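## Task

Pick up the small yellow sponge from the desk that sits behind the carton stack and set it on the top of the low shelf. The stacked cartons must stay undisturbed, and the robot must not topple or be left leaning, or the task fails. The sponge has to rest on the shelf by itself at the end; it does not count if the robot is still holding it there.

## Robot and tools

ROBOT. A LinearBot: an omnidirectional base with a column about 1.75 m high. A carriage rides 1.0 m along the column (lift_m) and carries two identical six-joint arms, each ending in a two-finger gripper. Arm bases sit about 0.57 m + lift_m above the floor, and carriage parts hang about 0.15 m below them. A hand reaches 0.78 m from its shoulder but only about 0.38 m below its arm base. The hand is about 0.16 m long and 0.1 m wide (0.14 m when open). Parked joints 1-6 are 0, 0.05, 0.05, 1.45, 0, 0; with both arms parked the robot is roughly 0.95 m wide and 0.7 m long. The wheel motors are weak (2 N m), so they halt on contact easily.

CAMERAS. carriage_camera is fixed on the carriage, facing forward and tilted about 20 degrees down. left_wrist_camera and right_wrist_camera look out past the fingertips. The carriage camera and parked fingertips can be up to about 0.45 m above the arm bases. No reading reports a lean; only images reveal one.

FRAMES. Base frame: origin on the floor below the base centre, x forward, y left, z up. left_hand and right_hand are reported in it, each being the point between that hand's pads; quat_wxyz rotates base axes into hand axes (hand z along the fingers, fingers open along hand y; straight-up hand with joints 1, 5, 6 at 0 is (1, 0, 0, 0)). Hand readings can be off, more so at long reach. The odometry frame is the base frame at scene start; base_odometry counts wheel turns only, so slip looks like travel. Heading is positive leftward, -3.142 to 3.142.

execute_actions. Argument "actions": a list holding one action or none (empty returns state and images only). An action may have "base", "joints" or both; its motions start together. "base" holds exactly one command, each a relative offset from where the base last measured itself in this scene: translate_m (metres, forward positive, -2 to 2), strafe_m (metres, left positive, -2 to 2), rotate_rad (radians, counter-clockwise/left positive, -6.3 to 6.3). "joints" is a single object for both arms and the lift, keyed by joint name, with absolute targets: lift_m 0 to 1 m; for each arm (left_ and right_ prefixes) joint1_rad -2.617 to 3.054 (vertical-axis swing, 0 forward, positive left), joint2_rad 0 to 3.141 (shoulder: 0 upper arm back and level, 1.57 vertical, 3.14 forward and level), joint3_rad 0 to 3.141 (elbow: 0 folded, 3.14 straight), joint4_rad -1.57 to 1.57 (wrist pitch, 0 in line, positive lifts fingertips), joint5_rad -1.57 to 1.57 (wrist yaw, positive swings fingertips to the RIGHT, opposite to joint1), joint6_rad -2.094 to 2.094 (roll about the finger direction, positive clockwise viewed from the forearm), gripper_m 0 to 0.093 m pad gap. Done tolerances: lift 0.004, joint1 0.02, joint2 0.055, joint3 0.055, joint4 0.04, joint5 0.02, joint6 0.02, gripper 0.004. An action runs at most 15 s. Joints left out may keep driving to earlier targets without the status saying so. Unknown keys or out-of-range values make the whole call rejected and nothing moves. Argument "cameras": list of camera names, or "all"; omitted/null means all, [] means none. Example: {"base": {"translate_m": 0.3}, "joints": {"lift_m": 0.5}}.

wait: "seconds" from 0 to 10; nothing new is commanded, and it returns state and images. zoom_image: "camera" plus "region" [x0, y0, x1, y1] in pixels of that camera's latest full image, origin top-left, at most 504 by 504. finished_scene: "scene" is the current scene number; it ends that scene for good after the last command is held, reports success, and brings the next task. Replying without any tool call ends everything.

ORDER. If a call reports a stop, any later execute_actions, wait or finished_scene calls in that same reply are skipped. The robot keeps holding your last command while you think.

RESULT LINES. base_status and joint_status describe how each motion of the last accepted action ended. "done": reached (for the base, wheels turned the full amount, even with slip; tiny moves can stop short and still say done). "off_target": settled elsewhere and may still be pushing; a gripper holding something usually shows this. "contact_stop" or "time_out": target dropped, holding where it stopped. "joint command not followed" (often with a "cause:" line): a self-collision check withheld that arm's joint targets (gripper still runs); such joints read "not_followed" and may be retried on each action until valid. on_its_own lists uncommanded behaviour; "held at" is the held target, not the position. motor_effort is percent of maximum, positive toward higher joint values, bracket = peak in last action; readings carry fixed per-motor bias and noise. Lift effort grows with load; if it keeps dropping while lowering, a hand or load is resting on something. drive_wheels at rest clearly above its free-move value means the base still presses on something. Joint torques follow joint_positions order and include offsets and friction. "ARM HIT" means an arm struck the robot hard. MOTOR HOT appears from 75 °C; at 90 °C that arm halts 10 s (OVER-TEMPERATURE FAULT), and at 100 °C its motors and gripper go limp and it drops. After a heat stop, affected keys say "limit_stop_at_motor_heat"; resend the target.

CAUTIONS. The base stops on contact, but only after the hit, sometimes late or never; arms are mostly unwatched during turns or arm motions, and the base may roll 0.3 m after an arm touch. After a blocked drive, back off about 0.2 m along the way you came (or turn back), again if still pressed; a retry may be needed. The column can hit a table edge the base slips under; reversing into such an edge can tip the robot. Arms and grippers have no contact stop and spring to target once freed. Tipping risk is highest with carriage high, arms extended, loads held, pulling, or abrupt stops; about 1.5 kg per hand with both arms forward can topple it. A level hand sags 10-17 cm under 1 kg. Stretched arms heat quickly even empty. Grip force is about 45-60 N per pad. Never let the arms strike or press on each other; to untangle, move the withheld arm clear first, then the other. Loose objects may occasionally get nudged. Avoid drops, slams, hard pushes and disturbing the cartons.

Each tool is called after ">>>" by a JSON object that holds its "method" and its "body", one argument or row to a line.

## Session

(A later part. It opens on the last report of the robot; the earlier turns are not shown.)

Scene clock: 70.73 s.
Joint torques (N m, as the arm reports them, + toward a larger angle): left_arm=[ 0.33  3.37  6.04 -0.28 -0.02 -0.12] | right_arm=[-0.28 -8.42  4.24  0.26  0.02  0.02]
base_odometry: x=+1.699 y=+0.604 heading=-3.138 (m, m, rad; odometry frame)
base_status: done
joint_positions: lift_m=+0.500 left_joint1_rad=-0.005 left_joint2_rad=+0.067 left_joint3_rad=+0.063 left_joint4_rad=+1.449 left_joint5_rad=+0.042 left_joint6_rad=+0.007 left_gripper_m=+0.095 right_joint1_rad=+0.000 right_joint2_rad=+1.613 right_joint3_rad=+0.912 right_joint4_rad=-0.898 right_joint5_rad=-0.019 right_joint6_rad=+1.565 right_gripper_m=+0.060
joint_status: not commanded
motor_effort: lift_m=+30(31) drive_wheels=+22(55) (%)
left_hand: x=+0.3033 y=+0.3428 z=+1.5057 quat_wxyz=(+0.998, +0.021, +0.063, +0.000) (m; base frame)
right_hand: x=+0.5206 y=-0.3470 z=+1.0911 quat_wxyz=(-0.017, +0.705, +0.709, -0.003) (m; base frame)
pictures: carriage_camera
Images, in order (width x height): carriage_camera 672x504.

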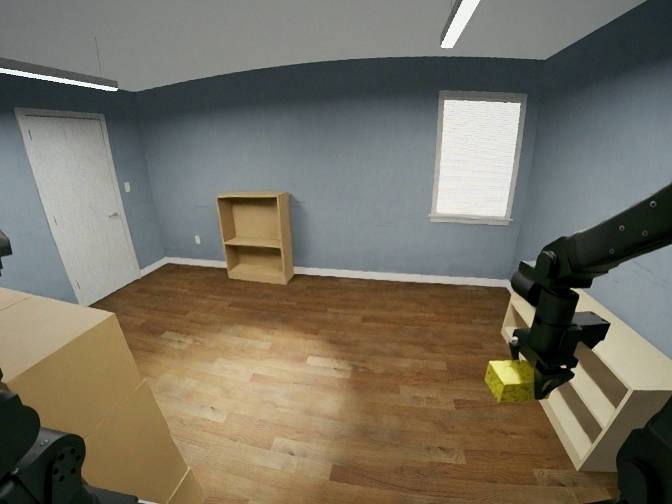

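>>> {"method": "execute_actions", "body": {
  "actions": [
    {"base":{"translate_m":1.3}}
  ],
  "cameras": []
}}

>>> {"method": "execute_actions", "body": {
  "actions": [
    {"base":{"strafe_m":0.3}}
  ],
  "cameras": []
}}

>>> {"method": "execute_actions", "body": {
  "actions": [
    {"base":{"rotate_rad":-1.57}}
  ],
  "cameras": ["carriage_camera"]
}}

Scene clock: 77.70 s.
Joint torques (N m, as the arm reports them, + toward a larger angle): left_arm=[ 0.43  3.39  6.06 -0.29 -0.02 -0.11] | right_arm=[-0.14 -8.27  4.28  0.28  0.03  0.02]
base_odometry: x=+0.399 y=+0.603 heading=-3.140 (m, m, rad; odometry frame)
base_status: done
joint_positions: lift_m=+0.500 left_joint1_rad=-0.005 left_joint2_rad=+0.067 left_joint3_rad=+0.063 left_joint4_rad=+1.450 left_joint5_rad=+0.042 left_joint6_rad=+0.007 left_gripper_m=+0.095 right_joint1_rad=+0.000 right_joint2_rad=+1.613 right_joint3_rad=+0.912 right_joint4_rad=-0.899 right_joint5_rad=-0.019 right_joint6_rad=+1.565 right_gripper_m=+0.060
joint_status: not commanded
motor_effort: lift_m=+30(30) drive_wheels=-16(54) (%)
left_hand: x=+0.3029 y=+0.3428 z=+1.5057 quat_wxyz=(+0.998, +0.021, +0.062, +0.000) (m; base frame)
right_hand: x=+0.5204 y=-0.3470 z=+1.0911 quat_wxyz=(-0.017, +0.705, +0.709, -0.004) (m; base frame)
pictures: none
No camera images: the call's "cameras" was empty. Leave "cameras" out to get every camera's image.

Scene clock: 80.30 s.
Joint torques (N m, as the arm reports them, + toward a larger angle): left_arm=[ 0.39  3.27  6.01 -0.29 -0.02 -0.12] | right_arm=[-0.11 -8.17  4.16  0.25  0.03  0.02]
base_odometry: x=+0.399 y=+0.303 heading=-3.140 (m, m, rad; odometry frame)
base_status: done
joint_positions: lift_m=+0.500 left_joint1_rad=-0.005 left_joint2_rad=+0.067 left_joint3_rad=+0.063 left_joint4_rad=+1.449 left_joint5_rad=+0.042 left_joint6_rad=+0.007 left_gripper_m=+0.095 right_joint1_rad=-0.001 right_joint2_rad=+1.613 right_joint3_rad=+0.912 right_joint4_rad=-0.900 right_joint5_rad=-0.019 right_joint6_rad=+1.565 right_gripper_m=+0.060
joint_status: not commanded
motor_effort: lift_m=+30(30) drive_wheels=-9(40) (%)
left_hand: x=+0.3032 y=+0.3428 z=+1.5057 quat_wxyz=(+0.998, +0.021, +0.063, +0.000) (m; base frame)
right_hand: x=+0.5203 y=-0.3473 z=+1.0913 quat_wxyz=(-0.017, +0.705, +0.709, -0.004) (m; base frame)
pictures: none
No camera images: the call's "cameras" was empty. Leave "cameras" out to get every camera's image.

Scene clock: 83.40 s.
Joint torques (N m, as the arm reports them, + toward a larger angle): left_arm=[ 0.4   3.4   6.01 -0.29  0.   -0.11] | right_arm=[-0.08 -8.34  4.27  0.27  0.04  0.01]
base_odometry: x=+0.399 y=+0.303 heading=+1.575 (m, m, rad; odometry frame)
base_status: done
joint_positions: lift_m=+0.500 left_joint1_rad=-0.005 left_joint2_rad=+0.067 left_joint3_rad=+0.063 left_joint4_rad=+1.450 left_joint5_rad=+0.042 left_joint6_rad=+0.007 left_gripper_m=+0.095 right_joint1_rad=-0.001 right_joint2_rad=+1.613 right_joint3_rad=+0.912 right_joint4_rad=-0.899 right_joint5_rad=-0.020 right_joint6_rad=+1.565 right_gripper_m=+0.060
joint_status: not commanded
motor_effort: lift_m=+30(30) drive_wheels=+20(57) (%)
left_hand: x=+0.3030 y=+0.3428 z=+1.5057 quat_wxyz=(+0.998, +0.021, +0.062, +0.000) (m; base frame)
right_hand: x=+0.5205 y=-0.3471 z=+1.0913 quat_wxyz=(-0.017, +0.705, +0.709, -0.003) (m; base frame)
pictures: carriage_camera
Images, in order (width x height): carriage_camera 672x504.

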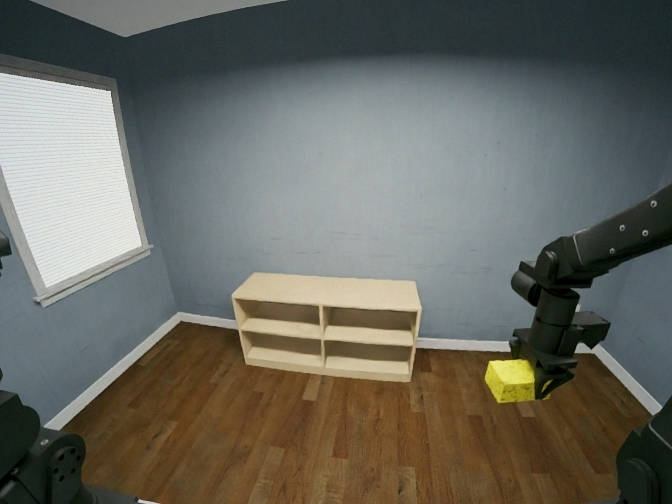

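>>> {"method": "execute_actions", "body": {
  "actions": [
    {"base":{"strafe_m":0.45},"joints":{"lift_m":0.3,"right_joint2_rad":2.6,"right_joint3_rad":2.4,"right_joint4_rad":-1.37}}
  ],
  "cameras": []
}}

>>> {"method": "execute_actions", "body": {
  "actions": [
    {"base":{"translate_m":0.6}}
  ],
  "cameras": ["carriage_camera","right_wrist_camera"]
}}

Scene clock: 88.30 s.
Joint torques (N m, as the arm reports them, + toward a larger angle): left_arm=[ 0.38  3.41  5.99 -0.3  -0.02 -0.11] | right_arm=[ -0.36 -17.58   6.51   0.18   0.03   0.02]
base_odometry: x=-0.051 y=+0.302 heading=+1.573 (m, m, rad; odometry frame)
base_status: done
joint_positions: lift_m=+0.300 left_joint1_rad=-0.005 left_joint2_rad=+0.067 left_joint3_rad=+0.063 left_joint4_rad=+1.450 left_joint5_rad=+0.042 left_joint6_rad=+0.007 left_gripper_m=+0.095 right_joint1_rad=+0.001 right_joint2_rad=+2.603 right_joint3_rad=+2.387 right_joint4_rad=-1.355 right_joint5_rad=-0.020 right_joint6_rad=+1.565 right_gripper_m=+0.060
joint_status: all done
motor_effort: lift_m=+32(35) drive_wheels=-15(51) (%)
left_hand: x=+0.3029 y=+0.3427 z=+1.3056 quat_wxyz=(+0.998, +0.022, +0.062, +0.000) (m; base frame)
right_hand: x=+0.7694 y=-0.3465 z=+0.8811 quat_wxyz=(-0.007, +0.705, +0.709, +0.007) (m; base frame)
pictures: none
No camera images: the call's "cameras" was empty. Leave "cameras" out to get every camera's image.

Scene clock: 91.80 s.
Joint torques (N m, as the arm reports them, + toward a larger angle): left_arm=[ 0.39  3.35  6.03 -0.3  -0.03 -0.11] | right_arm=[ -0.23 -17.4    6.33   0.23   0.03   0.01]
base_odometry: x=-0.053 y=+0.902 heading=+1.574 (m, m, rad; odometry frame)
base_status: done
joint_positions: lift_m=+0.300 left_joint1_rad=-0.005 left_joint2_rad=+0.067 left_joint3_rad=+0.063 left_joint4_rad=+1.450 left_joint5_rad=+0.042 left_joint6_rad=+0.007 left_gripper_m=+0.095 right_joint1_rad=-0.001 right_joint2_rad=+2.603 right_joint3_rad=+2.387 right_joint4_rad=-1.360 right_joint5_rad=-0.020 right_joint6_rad=+1.565 right_gripper_m=+0.060
joint_status: not commanded
motor_effort: lift_m=+32(32) drive_wheels=-14(42) (%)
left_hand: x=+0.3030 y=+0.3427 z=+1.3056 quat_wxyz=(+0.998, +0.022, +0.062, +0.000) (m; base frame)
right_hand: x=+0.7681 y=-0.3473 z=+0.8811 quat_wxyz=(-0.009, +0.705, +0.709, +0.005) (m; base frame)
pictures: carriage_camera, right_wrist_camera
Images, in order (width x height): carriage_camera 672x504, right_wrist_camera 672x504.

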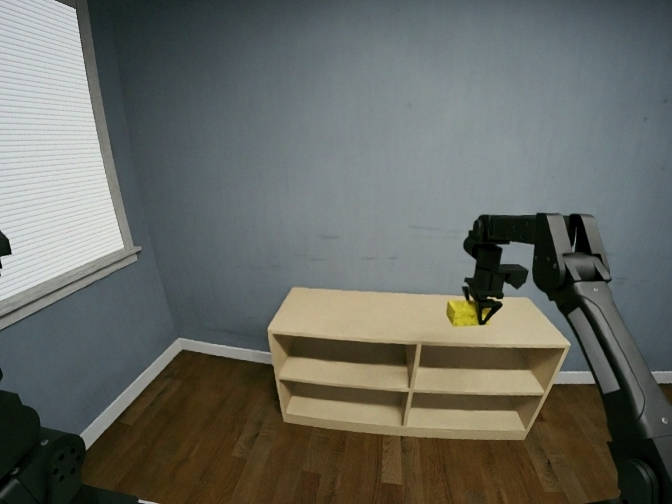

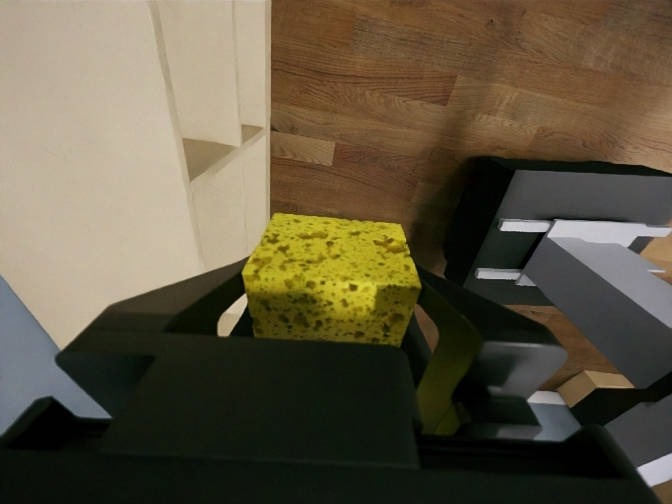

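Not yet over the shelf. Driving a bit further forward.

>>> {"method": "execute_actions", "body": {
  "actions": [
    {"base":{"translate_m":0.3}}
  ],
  "cameras": ["carriage_camera","right_wrist_camera"]
}}

Scene clock: 95.67 s.
Joint torques (N m, as the arm reports them, + toward a larger angle): left_arm=[ 0.42  3.33  6.04 -0.33  0.   -0.11] | right_arm=[ -0.04 -17.4    6.37   0.24   0.05   0.02]
base_odometry: x=-0.055 y=+1.202 heading=+1.576 (m, m, rad; odometry frame)
base_status: done
joint_positions: lift_m=+0.300 left_joint1_rad=-0.005 left_joint2_rad=+0.067 left_joint3_rad=+0.063 left_joint4_rad=+1.452 left_joint5_rad=+0.042 left_joint6_rad=+0.007 left_gripper_m=+0.095 right_joint1_rad=-0.001 right_joint2_rad=+2.603 right_joint3_rad=+2.387 right_joint4_rad=-1.362 right_joint5_rad=-0.020 right_joint6_rad=+1.565 right_gripper_m=+0.060
joint_status: not commanded
motor_effort: lift_m=+32(32) drive_wheels=-10(42) (%)
left_hand: x=+0.3026 y=+0.3427 z=+1.3057 quat_wxyz=(+0.998, +0.022, +0.062, +0.000) (m; base frame)
right_hand: x=+0.7675 y=-0.3475 z=+0.8811 quat_wxyz=(-0.009, +0.705, +0.709, +0.005) (m; base frame)
pictures: carriage_camera, right_wrist_camera
Images, in order (width x height): carriage_camera 672x504, right_wrist_camera 672x504.

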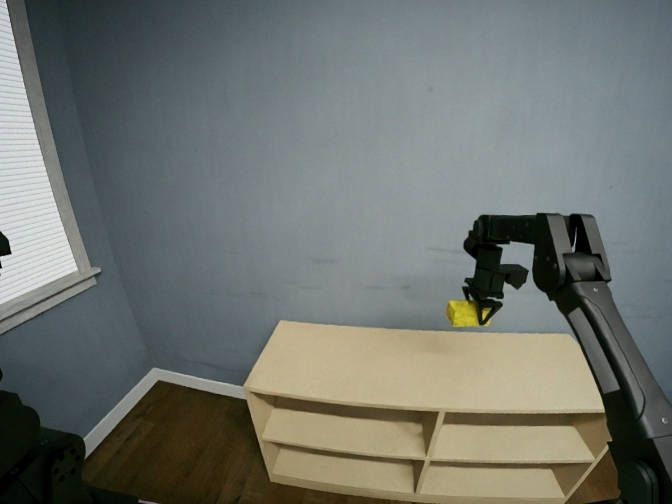

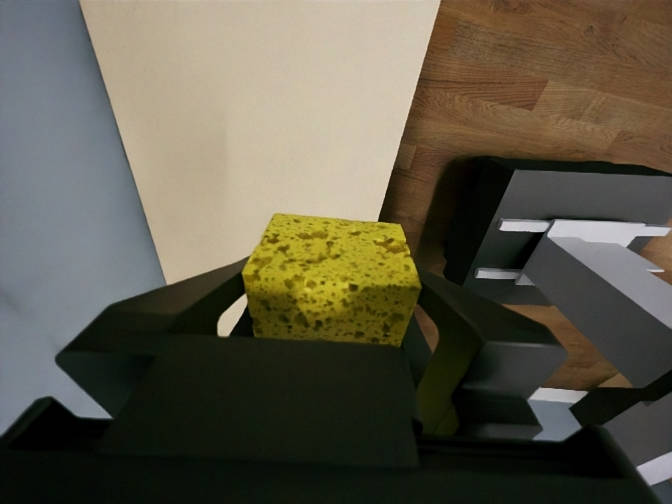

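>>> {"method": "execute_actions", "body": {
  "actions": [
    {"base":{"translate_m":0.06},"joints":{"lift_m":0.1}}
  ],
  "cameras": ["carriage_camera"]
}}

Scene clock: 98.00 s.
Joint torques (N m, as the arm reports them, + toward a larger angle): left_arm=[ 0.42  3.43  6.13 -0.35 -0.02 -0.12] | right_arm=[ -0.14 -17.47   6.24   0.28   0.02   0.02]
base_odometry: x=-0.056 y=+1.262 heading=+1.577 (m, m, rad; odometry frame)
base_status: done
joint_positions: lift_m=+0.100 left_joint1_rad=-0.005 left_joint2_rad=+0.067 left_joint3_rad=+0.063 left_joint4_rad=+1.452 left_joint5_rad=+0.042 left_joint6_rad=+0.007 left_gripper_m=+0.095 right_joint1_rad=-0.001 right_joint2_rad=+2.606 right_joint3_rad=+2.387 right_joint4_rad=-1.366 right_joint5_rad=-0.020 right_joint6_rad=+1.565 right_gripper_m=+0.060
joint_status: all done
motor_effort: lift_m=+32(31) drive_wheels=-10(45) (%)
left_hand: x=+0.3025 y=+0.3427 z=+1.1057 quat_wxyz=(+0.998, +0.022, +0.061, +0.000) (m; base frame)
right_hand: x=+0.7662 y=-0.3475 z=+0.6794 quat_wxyz=(-0.012, +0.705, +0.709, +0.002) (m; base frame)
pictures: carriage_camera
Images, in order (width x height): carriage_camera 672x504.

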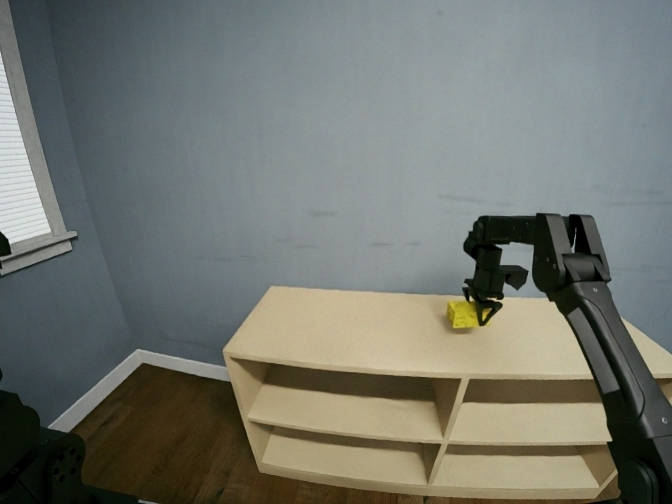

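>>> {"method": "execute_actions", "body": {
  "actions": [
    {"joints":{"lift_m":0.07}}
  ],
  "cameras": []
}}

>>> {"method": "execute_actions", "body": {
  "actions": [
    {"joints":{"right_gripper_m":0.09}}
  ],
  "cameras": []
}}

>>> {"method": "execute_actions", "body": {
  "actions": [
    {"joints":{"lift_m":0.3}}
  ],
  "cameras": []
}}

>>> {"method": "execute_actions", "body": {
  "actions": [
    {"base":{"translate_m":-0.3},"joints":{"right_joint2_rad":0.05,"right_joint3_rad":0.05,"right_joint4_rad":1.45,"right_joint6_rad":0.0}}
  ],
  "cameras": ["carriage_camera"]
}}

Scene clock: 100.17 s.
Joint torques (N m, as the arm reports them, + toward a larger angle): left_arm=[ 0.43  3.37  6.01 -0.31 -0.02 -0.12] | right_arm=[  0.   -17.84   6.55   0.32   0.09   0.02]
base_odometry: x=-0.056 y=+1.262 heading=+1.577 (m, m, rad; odometry frame)
base_status: not commanded
joint_positions: lift_m=+0.070 left_joint1_rad=-0.005 left_joint2_rad=+0.067 left_joint3_rad=+0.063 left_joint4_rad=+1.452 left_joint5_rad=+0.042 left_joint6_rad=+0.007 left_gripper_m=+0.095 right_joint1_rad=-0.001 right_joint2_rad=+2.607 right_joint3_rad=+2.387 right_joint4_rad=-1.367 right_joint5_rad=-0.020 right_joint6_rad=+1.565 right_gripper_m=+0.060
joint_status: all done
motor_effort: lift_m=+31(33) drive_wheels=-11(10) (%)
left_hand: x=+0.3025 y=+0.3427 z=+1.0757 quat_wxyz=(+0.998, +0.022, +0.061, +0.000) (m; base frame)
right_hand: x=+0.7659 y=-0.3475 z=+0.6490 quat_wxyz=(-0.013, +0.705, +0.709, +0.001) (m; base frame)
pictures: none
No camera images: the call's "cameras" was empty. Leave "cameras" out to get every camera's image.

Scene clock: 100.87 s.
Joint torques (N m, as the arm reports them, + toward a larger angle): left_arm=[ 0.41  3.45  6.06 -0.34 -0.02 -0.11] | right_arm=[ -0.17 -17.83   6.3    0.26   0.03   0.01]
base_odometry: x=-0.056 y=+1.262 heading=+1.577 (m, m, rad; odometry frame)
base_status: not commanded
joint_positions: lift_m=+0.070 left_joint1_rad=-0.005 left_joint2_rad=+0.067 left_joint3_rad=+0.063 left_joint4_rad=+1.452 left_joint5_rad=+0.042 left_joint6_rad=+0.007 left_gripper_m=+0.095 right_joint1_rad=-0.001 right_joint2_rad=+2.607 right_joint3_rad=+2.387 right_joint4_rad=-1.367 right_joint5_rad=-0.020 right_joint6_rad=+1.565 right_gripper_m=+0.090
joint_status: all done
motor_effort: lift_m=+32(31) drive_wheels=-8(8) (%)
left_hand: x=+0.3025 y=+0.3427 z=+1.0757 quat_wxyz=(+0.998, +0.022, +0.061, +0.000) (m; base frame)
right_hand: x=+0.7659 y=-0.3475 z=+0.6490 quat_wxyz=(-0.013, +0.705, +0.709, +0.001) (m; base frame)
pictures: none
No camera images: the call's "cameras" was empty. Leave "cameras" out to get every camera's image.

Scene clock: 102.33 s.
Joint torques (N m, as the arm reports them, + toward a larger angle): left_arm=[ 0.39  3.41  6.06 -0.31 -0.02 -0.12] | right_arm=[ -0.14 -16.97   6.28   0.28   0.05   0.02]
base_odometry: x=-0.056 y=+1.262 heading=+1.577 (m, m, rad; odometry frame)
base_status: not commanded
joint_positions: lift_m=+0.300 left_joint1_rad=-0.005 left_joint2_rad=+0.067 left_joint3_rad=+0.063 left_joint4_rad=+1.452 left_joint5_rad=+0.042 left_joint6_rad=+0.007 left_gripper_m=+0.095 right_joint1_rad=-0.001 right_joint2_rad=+2.598 right_joint3_rad=+2.387 right_joint4_rad=-1.368 right_joint5_rad=-0.020 right_joint6_rad=+1.565 right_gripper_m=+0.090
joint_status: all done
motor_effort: lift_m=+30(34) drive_wheels=-10(10) (%)
left_hand: x=+0.3025 y=+0.3427 z=+1.3058 quat_wxyz=(+0.998, +0.022, +0.061, +0.000) (m; base frame)
right_hand: x=+0.7666 y=-0.3475 z=+0.8836 quat_wxyz=(-0.010, +0.705, +0.709, +0.004) (m; base frame)
pictures: none
No camera images: the call's "cameras" was empty. Leave "cameras" out to get every camera's image.

Scene clock: 104.93 s.
Joint torques (N m, as the arm reports them, + toward a larger angle): left_arm=[ 0.4   3.39  5.99 -0.35 -0.02 -0.1 ] | right_arm=[-0.14  3.5   4.   -0.09 -0.05 -0.15]
base_odometry: x=-0.055 y=+0.962 heading=+1.577 (m, m, rad; odometry frame)
base_status: done
joint_positions: lift_m=+0.300 left_joint1_rad=-0.005 left_joint2_rad=+0.067 left_joint3_rad=+0.063 left_joint4_rad=+1.451 left_joint5_rad=+0.042 left_joint6_rad=+0.007 left_gripper_m=+0.095 right_joint1_rad=-0.001 right_joint2_rad=+0.059 right_joint3_rad=+0.068 right_joint4_rad=+1.451 right_joint5_rad=-0.020 right_joint6_rad=+0.009 right_gripper_m=+0.090
joint_status: all done
motor_effort: lift_m=+30(30) drive_wheels=-3(61) (%)
left_hand: x=+0.3027 y=+0.3427 z=+1.3058 quat_wxyz=(+0.998, +0.022, +0.062, +0.000) (m; base frame)
right_hand: x=+0.2987 y=-0.3468 z=+1.3075 quat_wxyz=(+0.998, -0.010, +0.056, +0.004) (m; base frame)
pictures: carriage_camera
Images, in order (width x height): carriage_camera 672x504.

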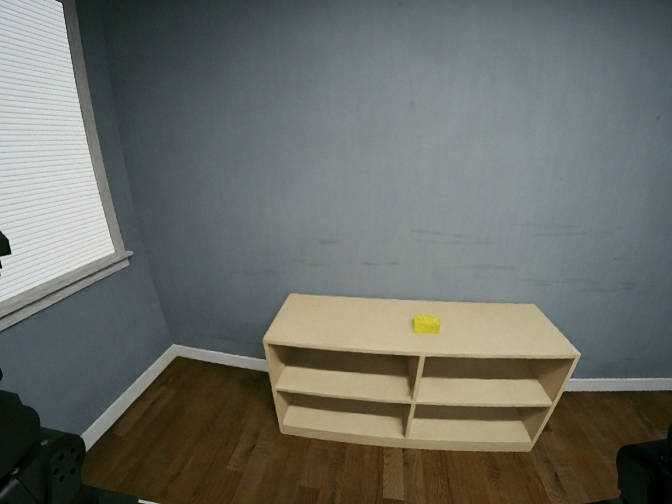

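The sponge is on the shelf. Before ending the scene, I'll turn to check the carton stack that the base and right arm worked beside.

>>> {"method": "execute_actions", "body": {
  "actions": [
    {"base":{"rotate_rad":-2.1}}
  ],
  "cameras": ["carriage_camera"]
}}

Scene clock: 109.43 s.
Joint torques (N m, as the arm reports them, + toward a larger angle): left_arm=[ 0.4   3.33  6.05 -0.31 -0.02 -0.11] | right_arm=[-0.11  3.55  3.68 -0.1  -0.03 -0.15]
base_odometry: x=-0.055 y=+0.962 heading=-0.522 (m, m, rad; odometry frame)
base_status: done
joint_positions: lift_m=+0.300 left_joint1_rad=-0.005 left_joint2_rad=+0.067 left_joint3_rad=+0.063 left_joint4_rad=+1.451 left_joint5_rad=+0.042 left_joint6_rad=+0.007 left_gripper_m=+0.095 right_joint1_rad=-0.001 right_joint2_rad=+0.059 right_joint3_rad=+0.068 right_joint4_rad=+1.451 right_joint5_rad=-0.020 right_joint6_rad=+0.009 right_gripper_m=+0.090
joint_status: not commanded
motor_effort: lift_m=+30(30) drive_wheels=+24(54) (%)
left_hand: x=+0.3027 y=+0.3427 z=+1.3058 quat_wxyz=(+0.998, +0.022, +0.062, +0.000) (m; base frame)
right_hand: x=+0.2987 y=-0.3468 z=+1.3075 quat_wxyz=(+0.998, -0.010, +0.056, +0.004) (m; base frame)
pictures: carriage_camera
Images, in order (width x height): carriage_camera 672x504.

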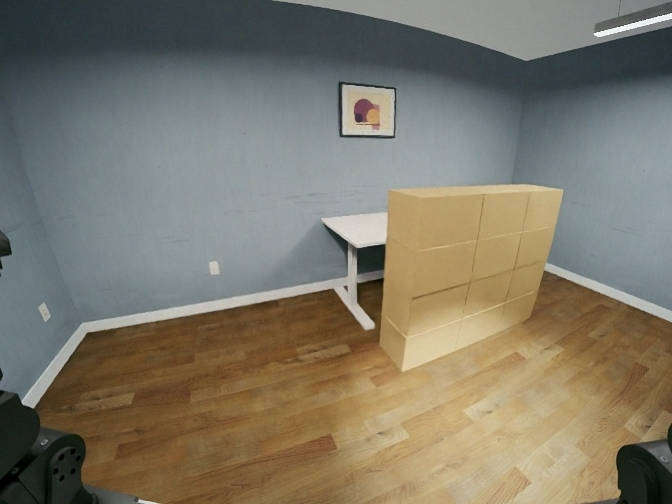

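The stack is intact and the sponge is on the shelf.

>>> {"method": "finished_scene", "body": {
  "scene": 2
}}

The scene is finished: the task was done.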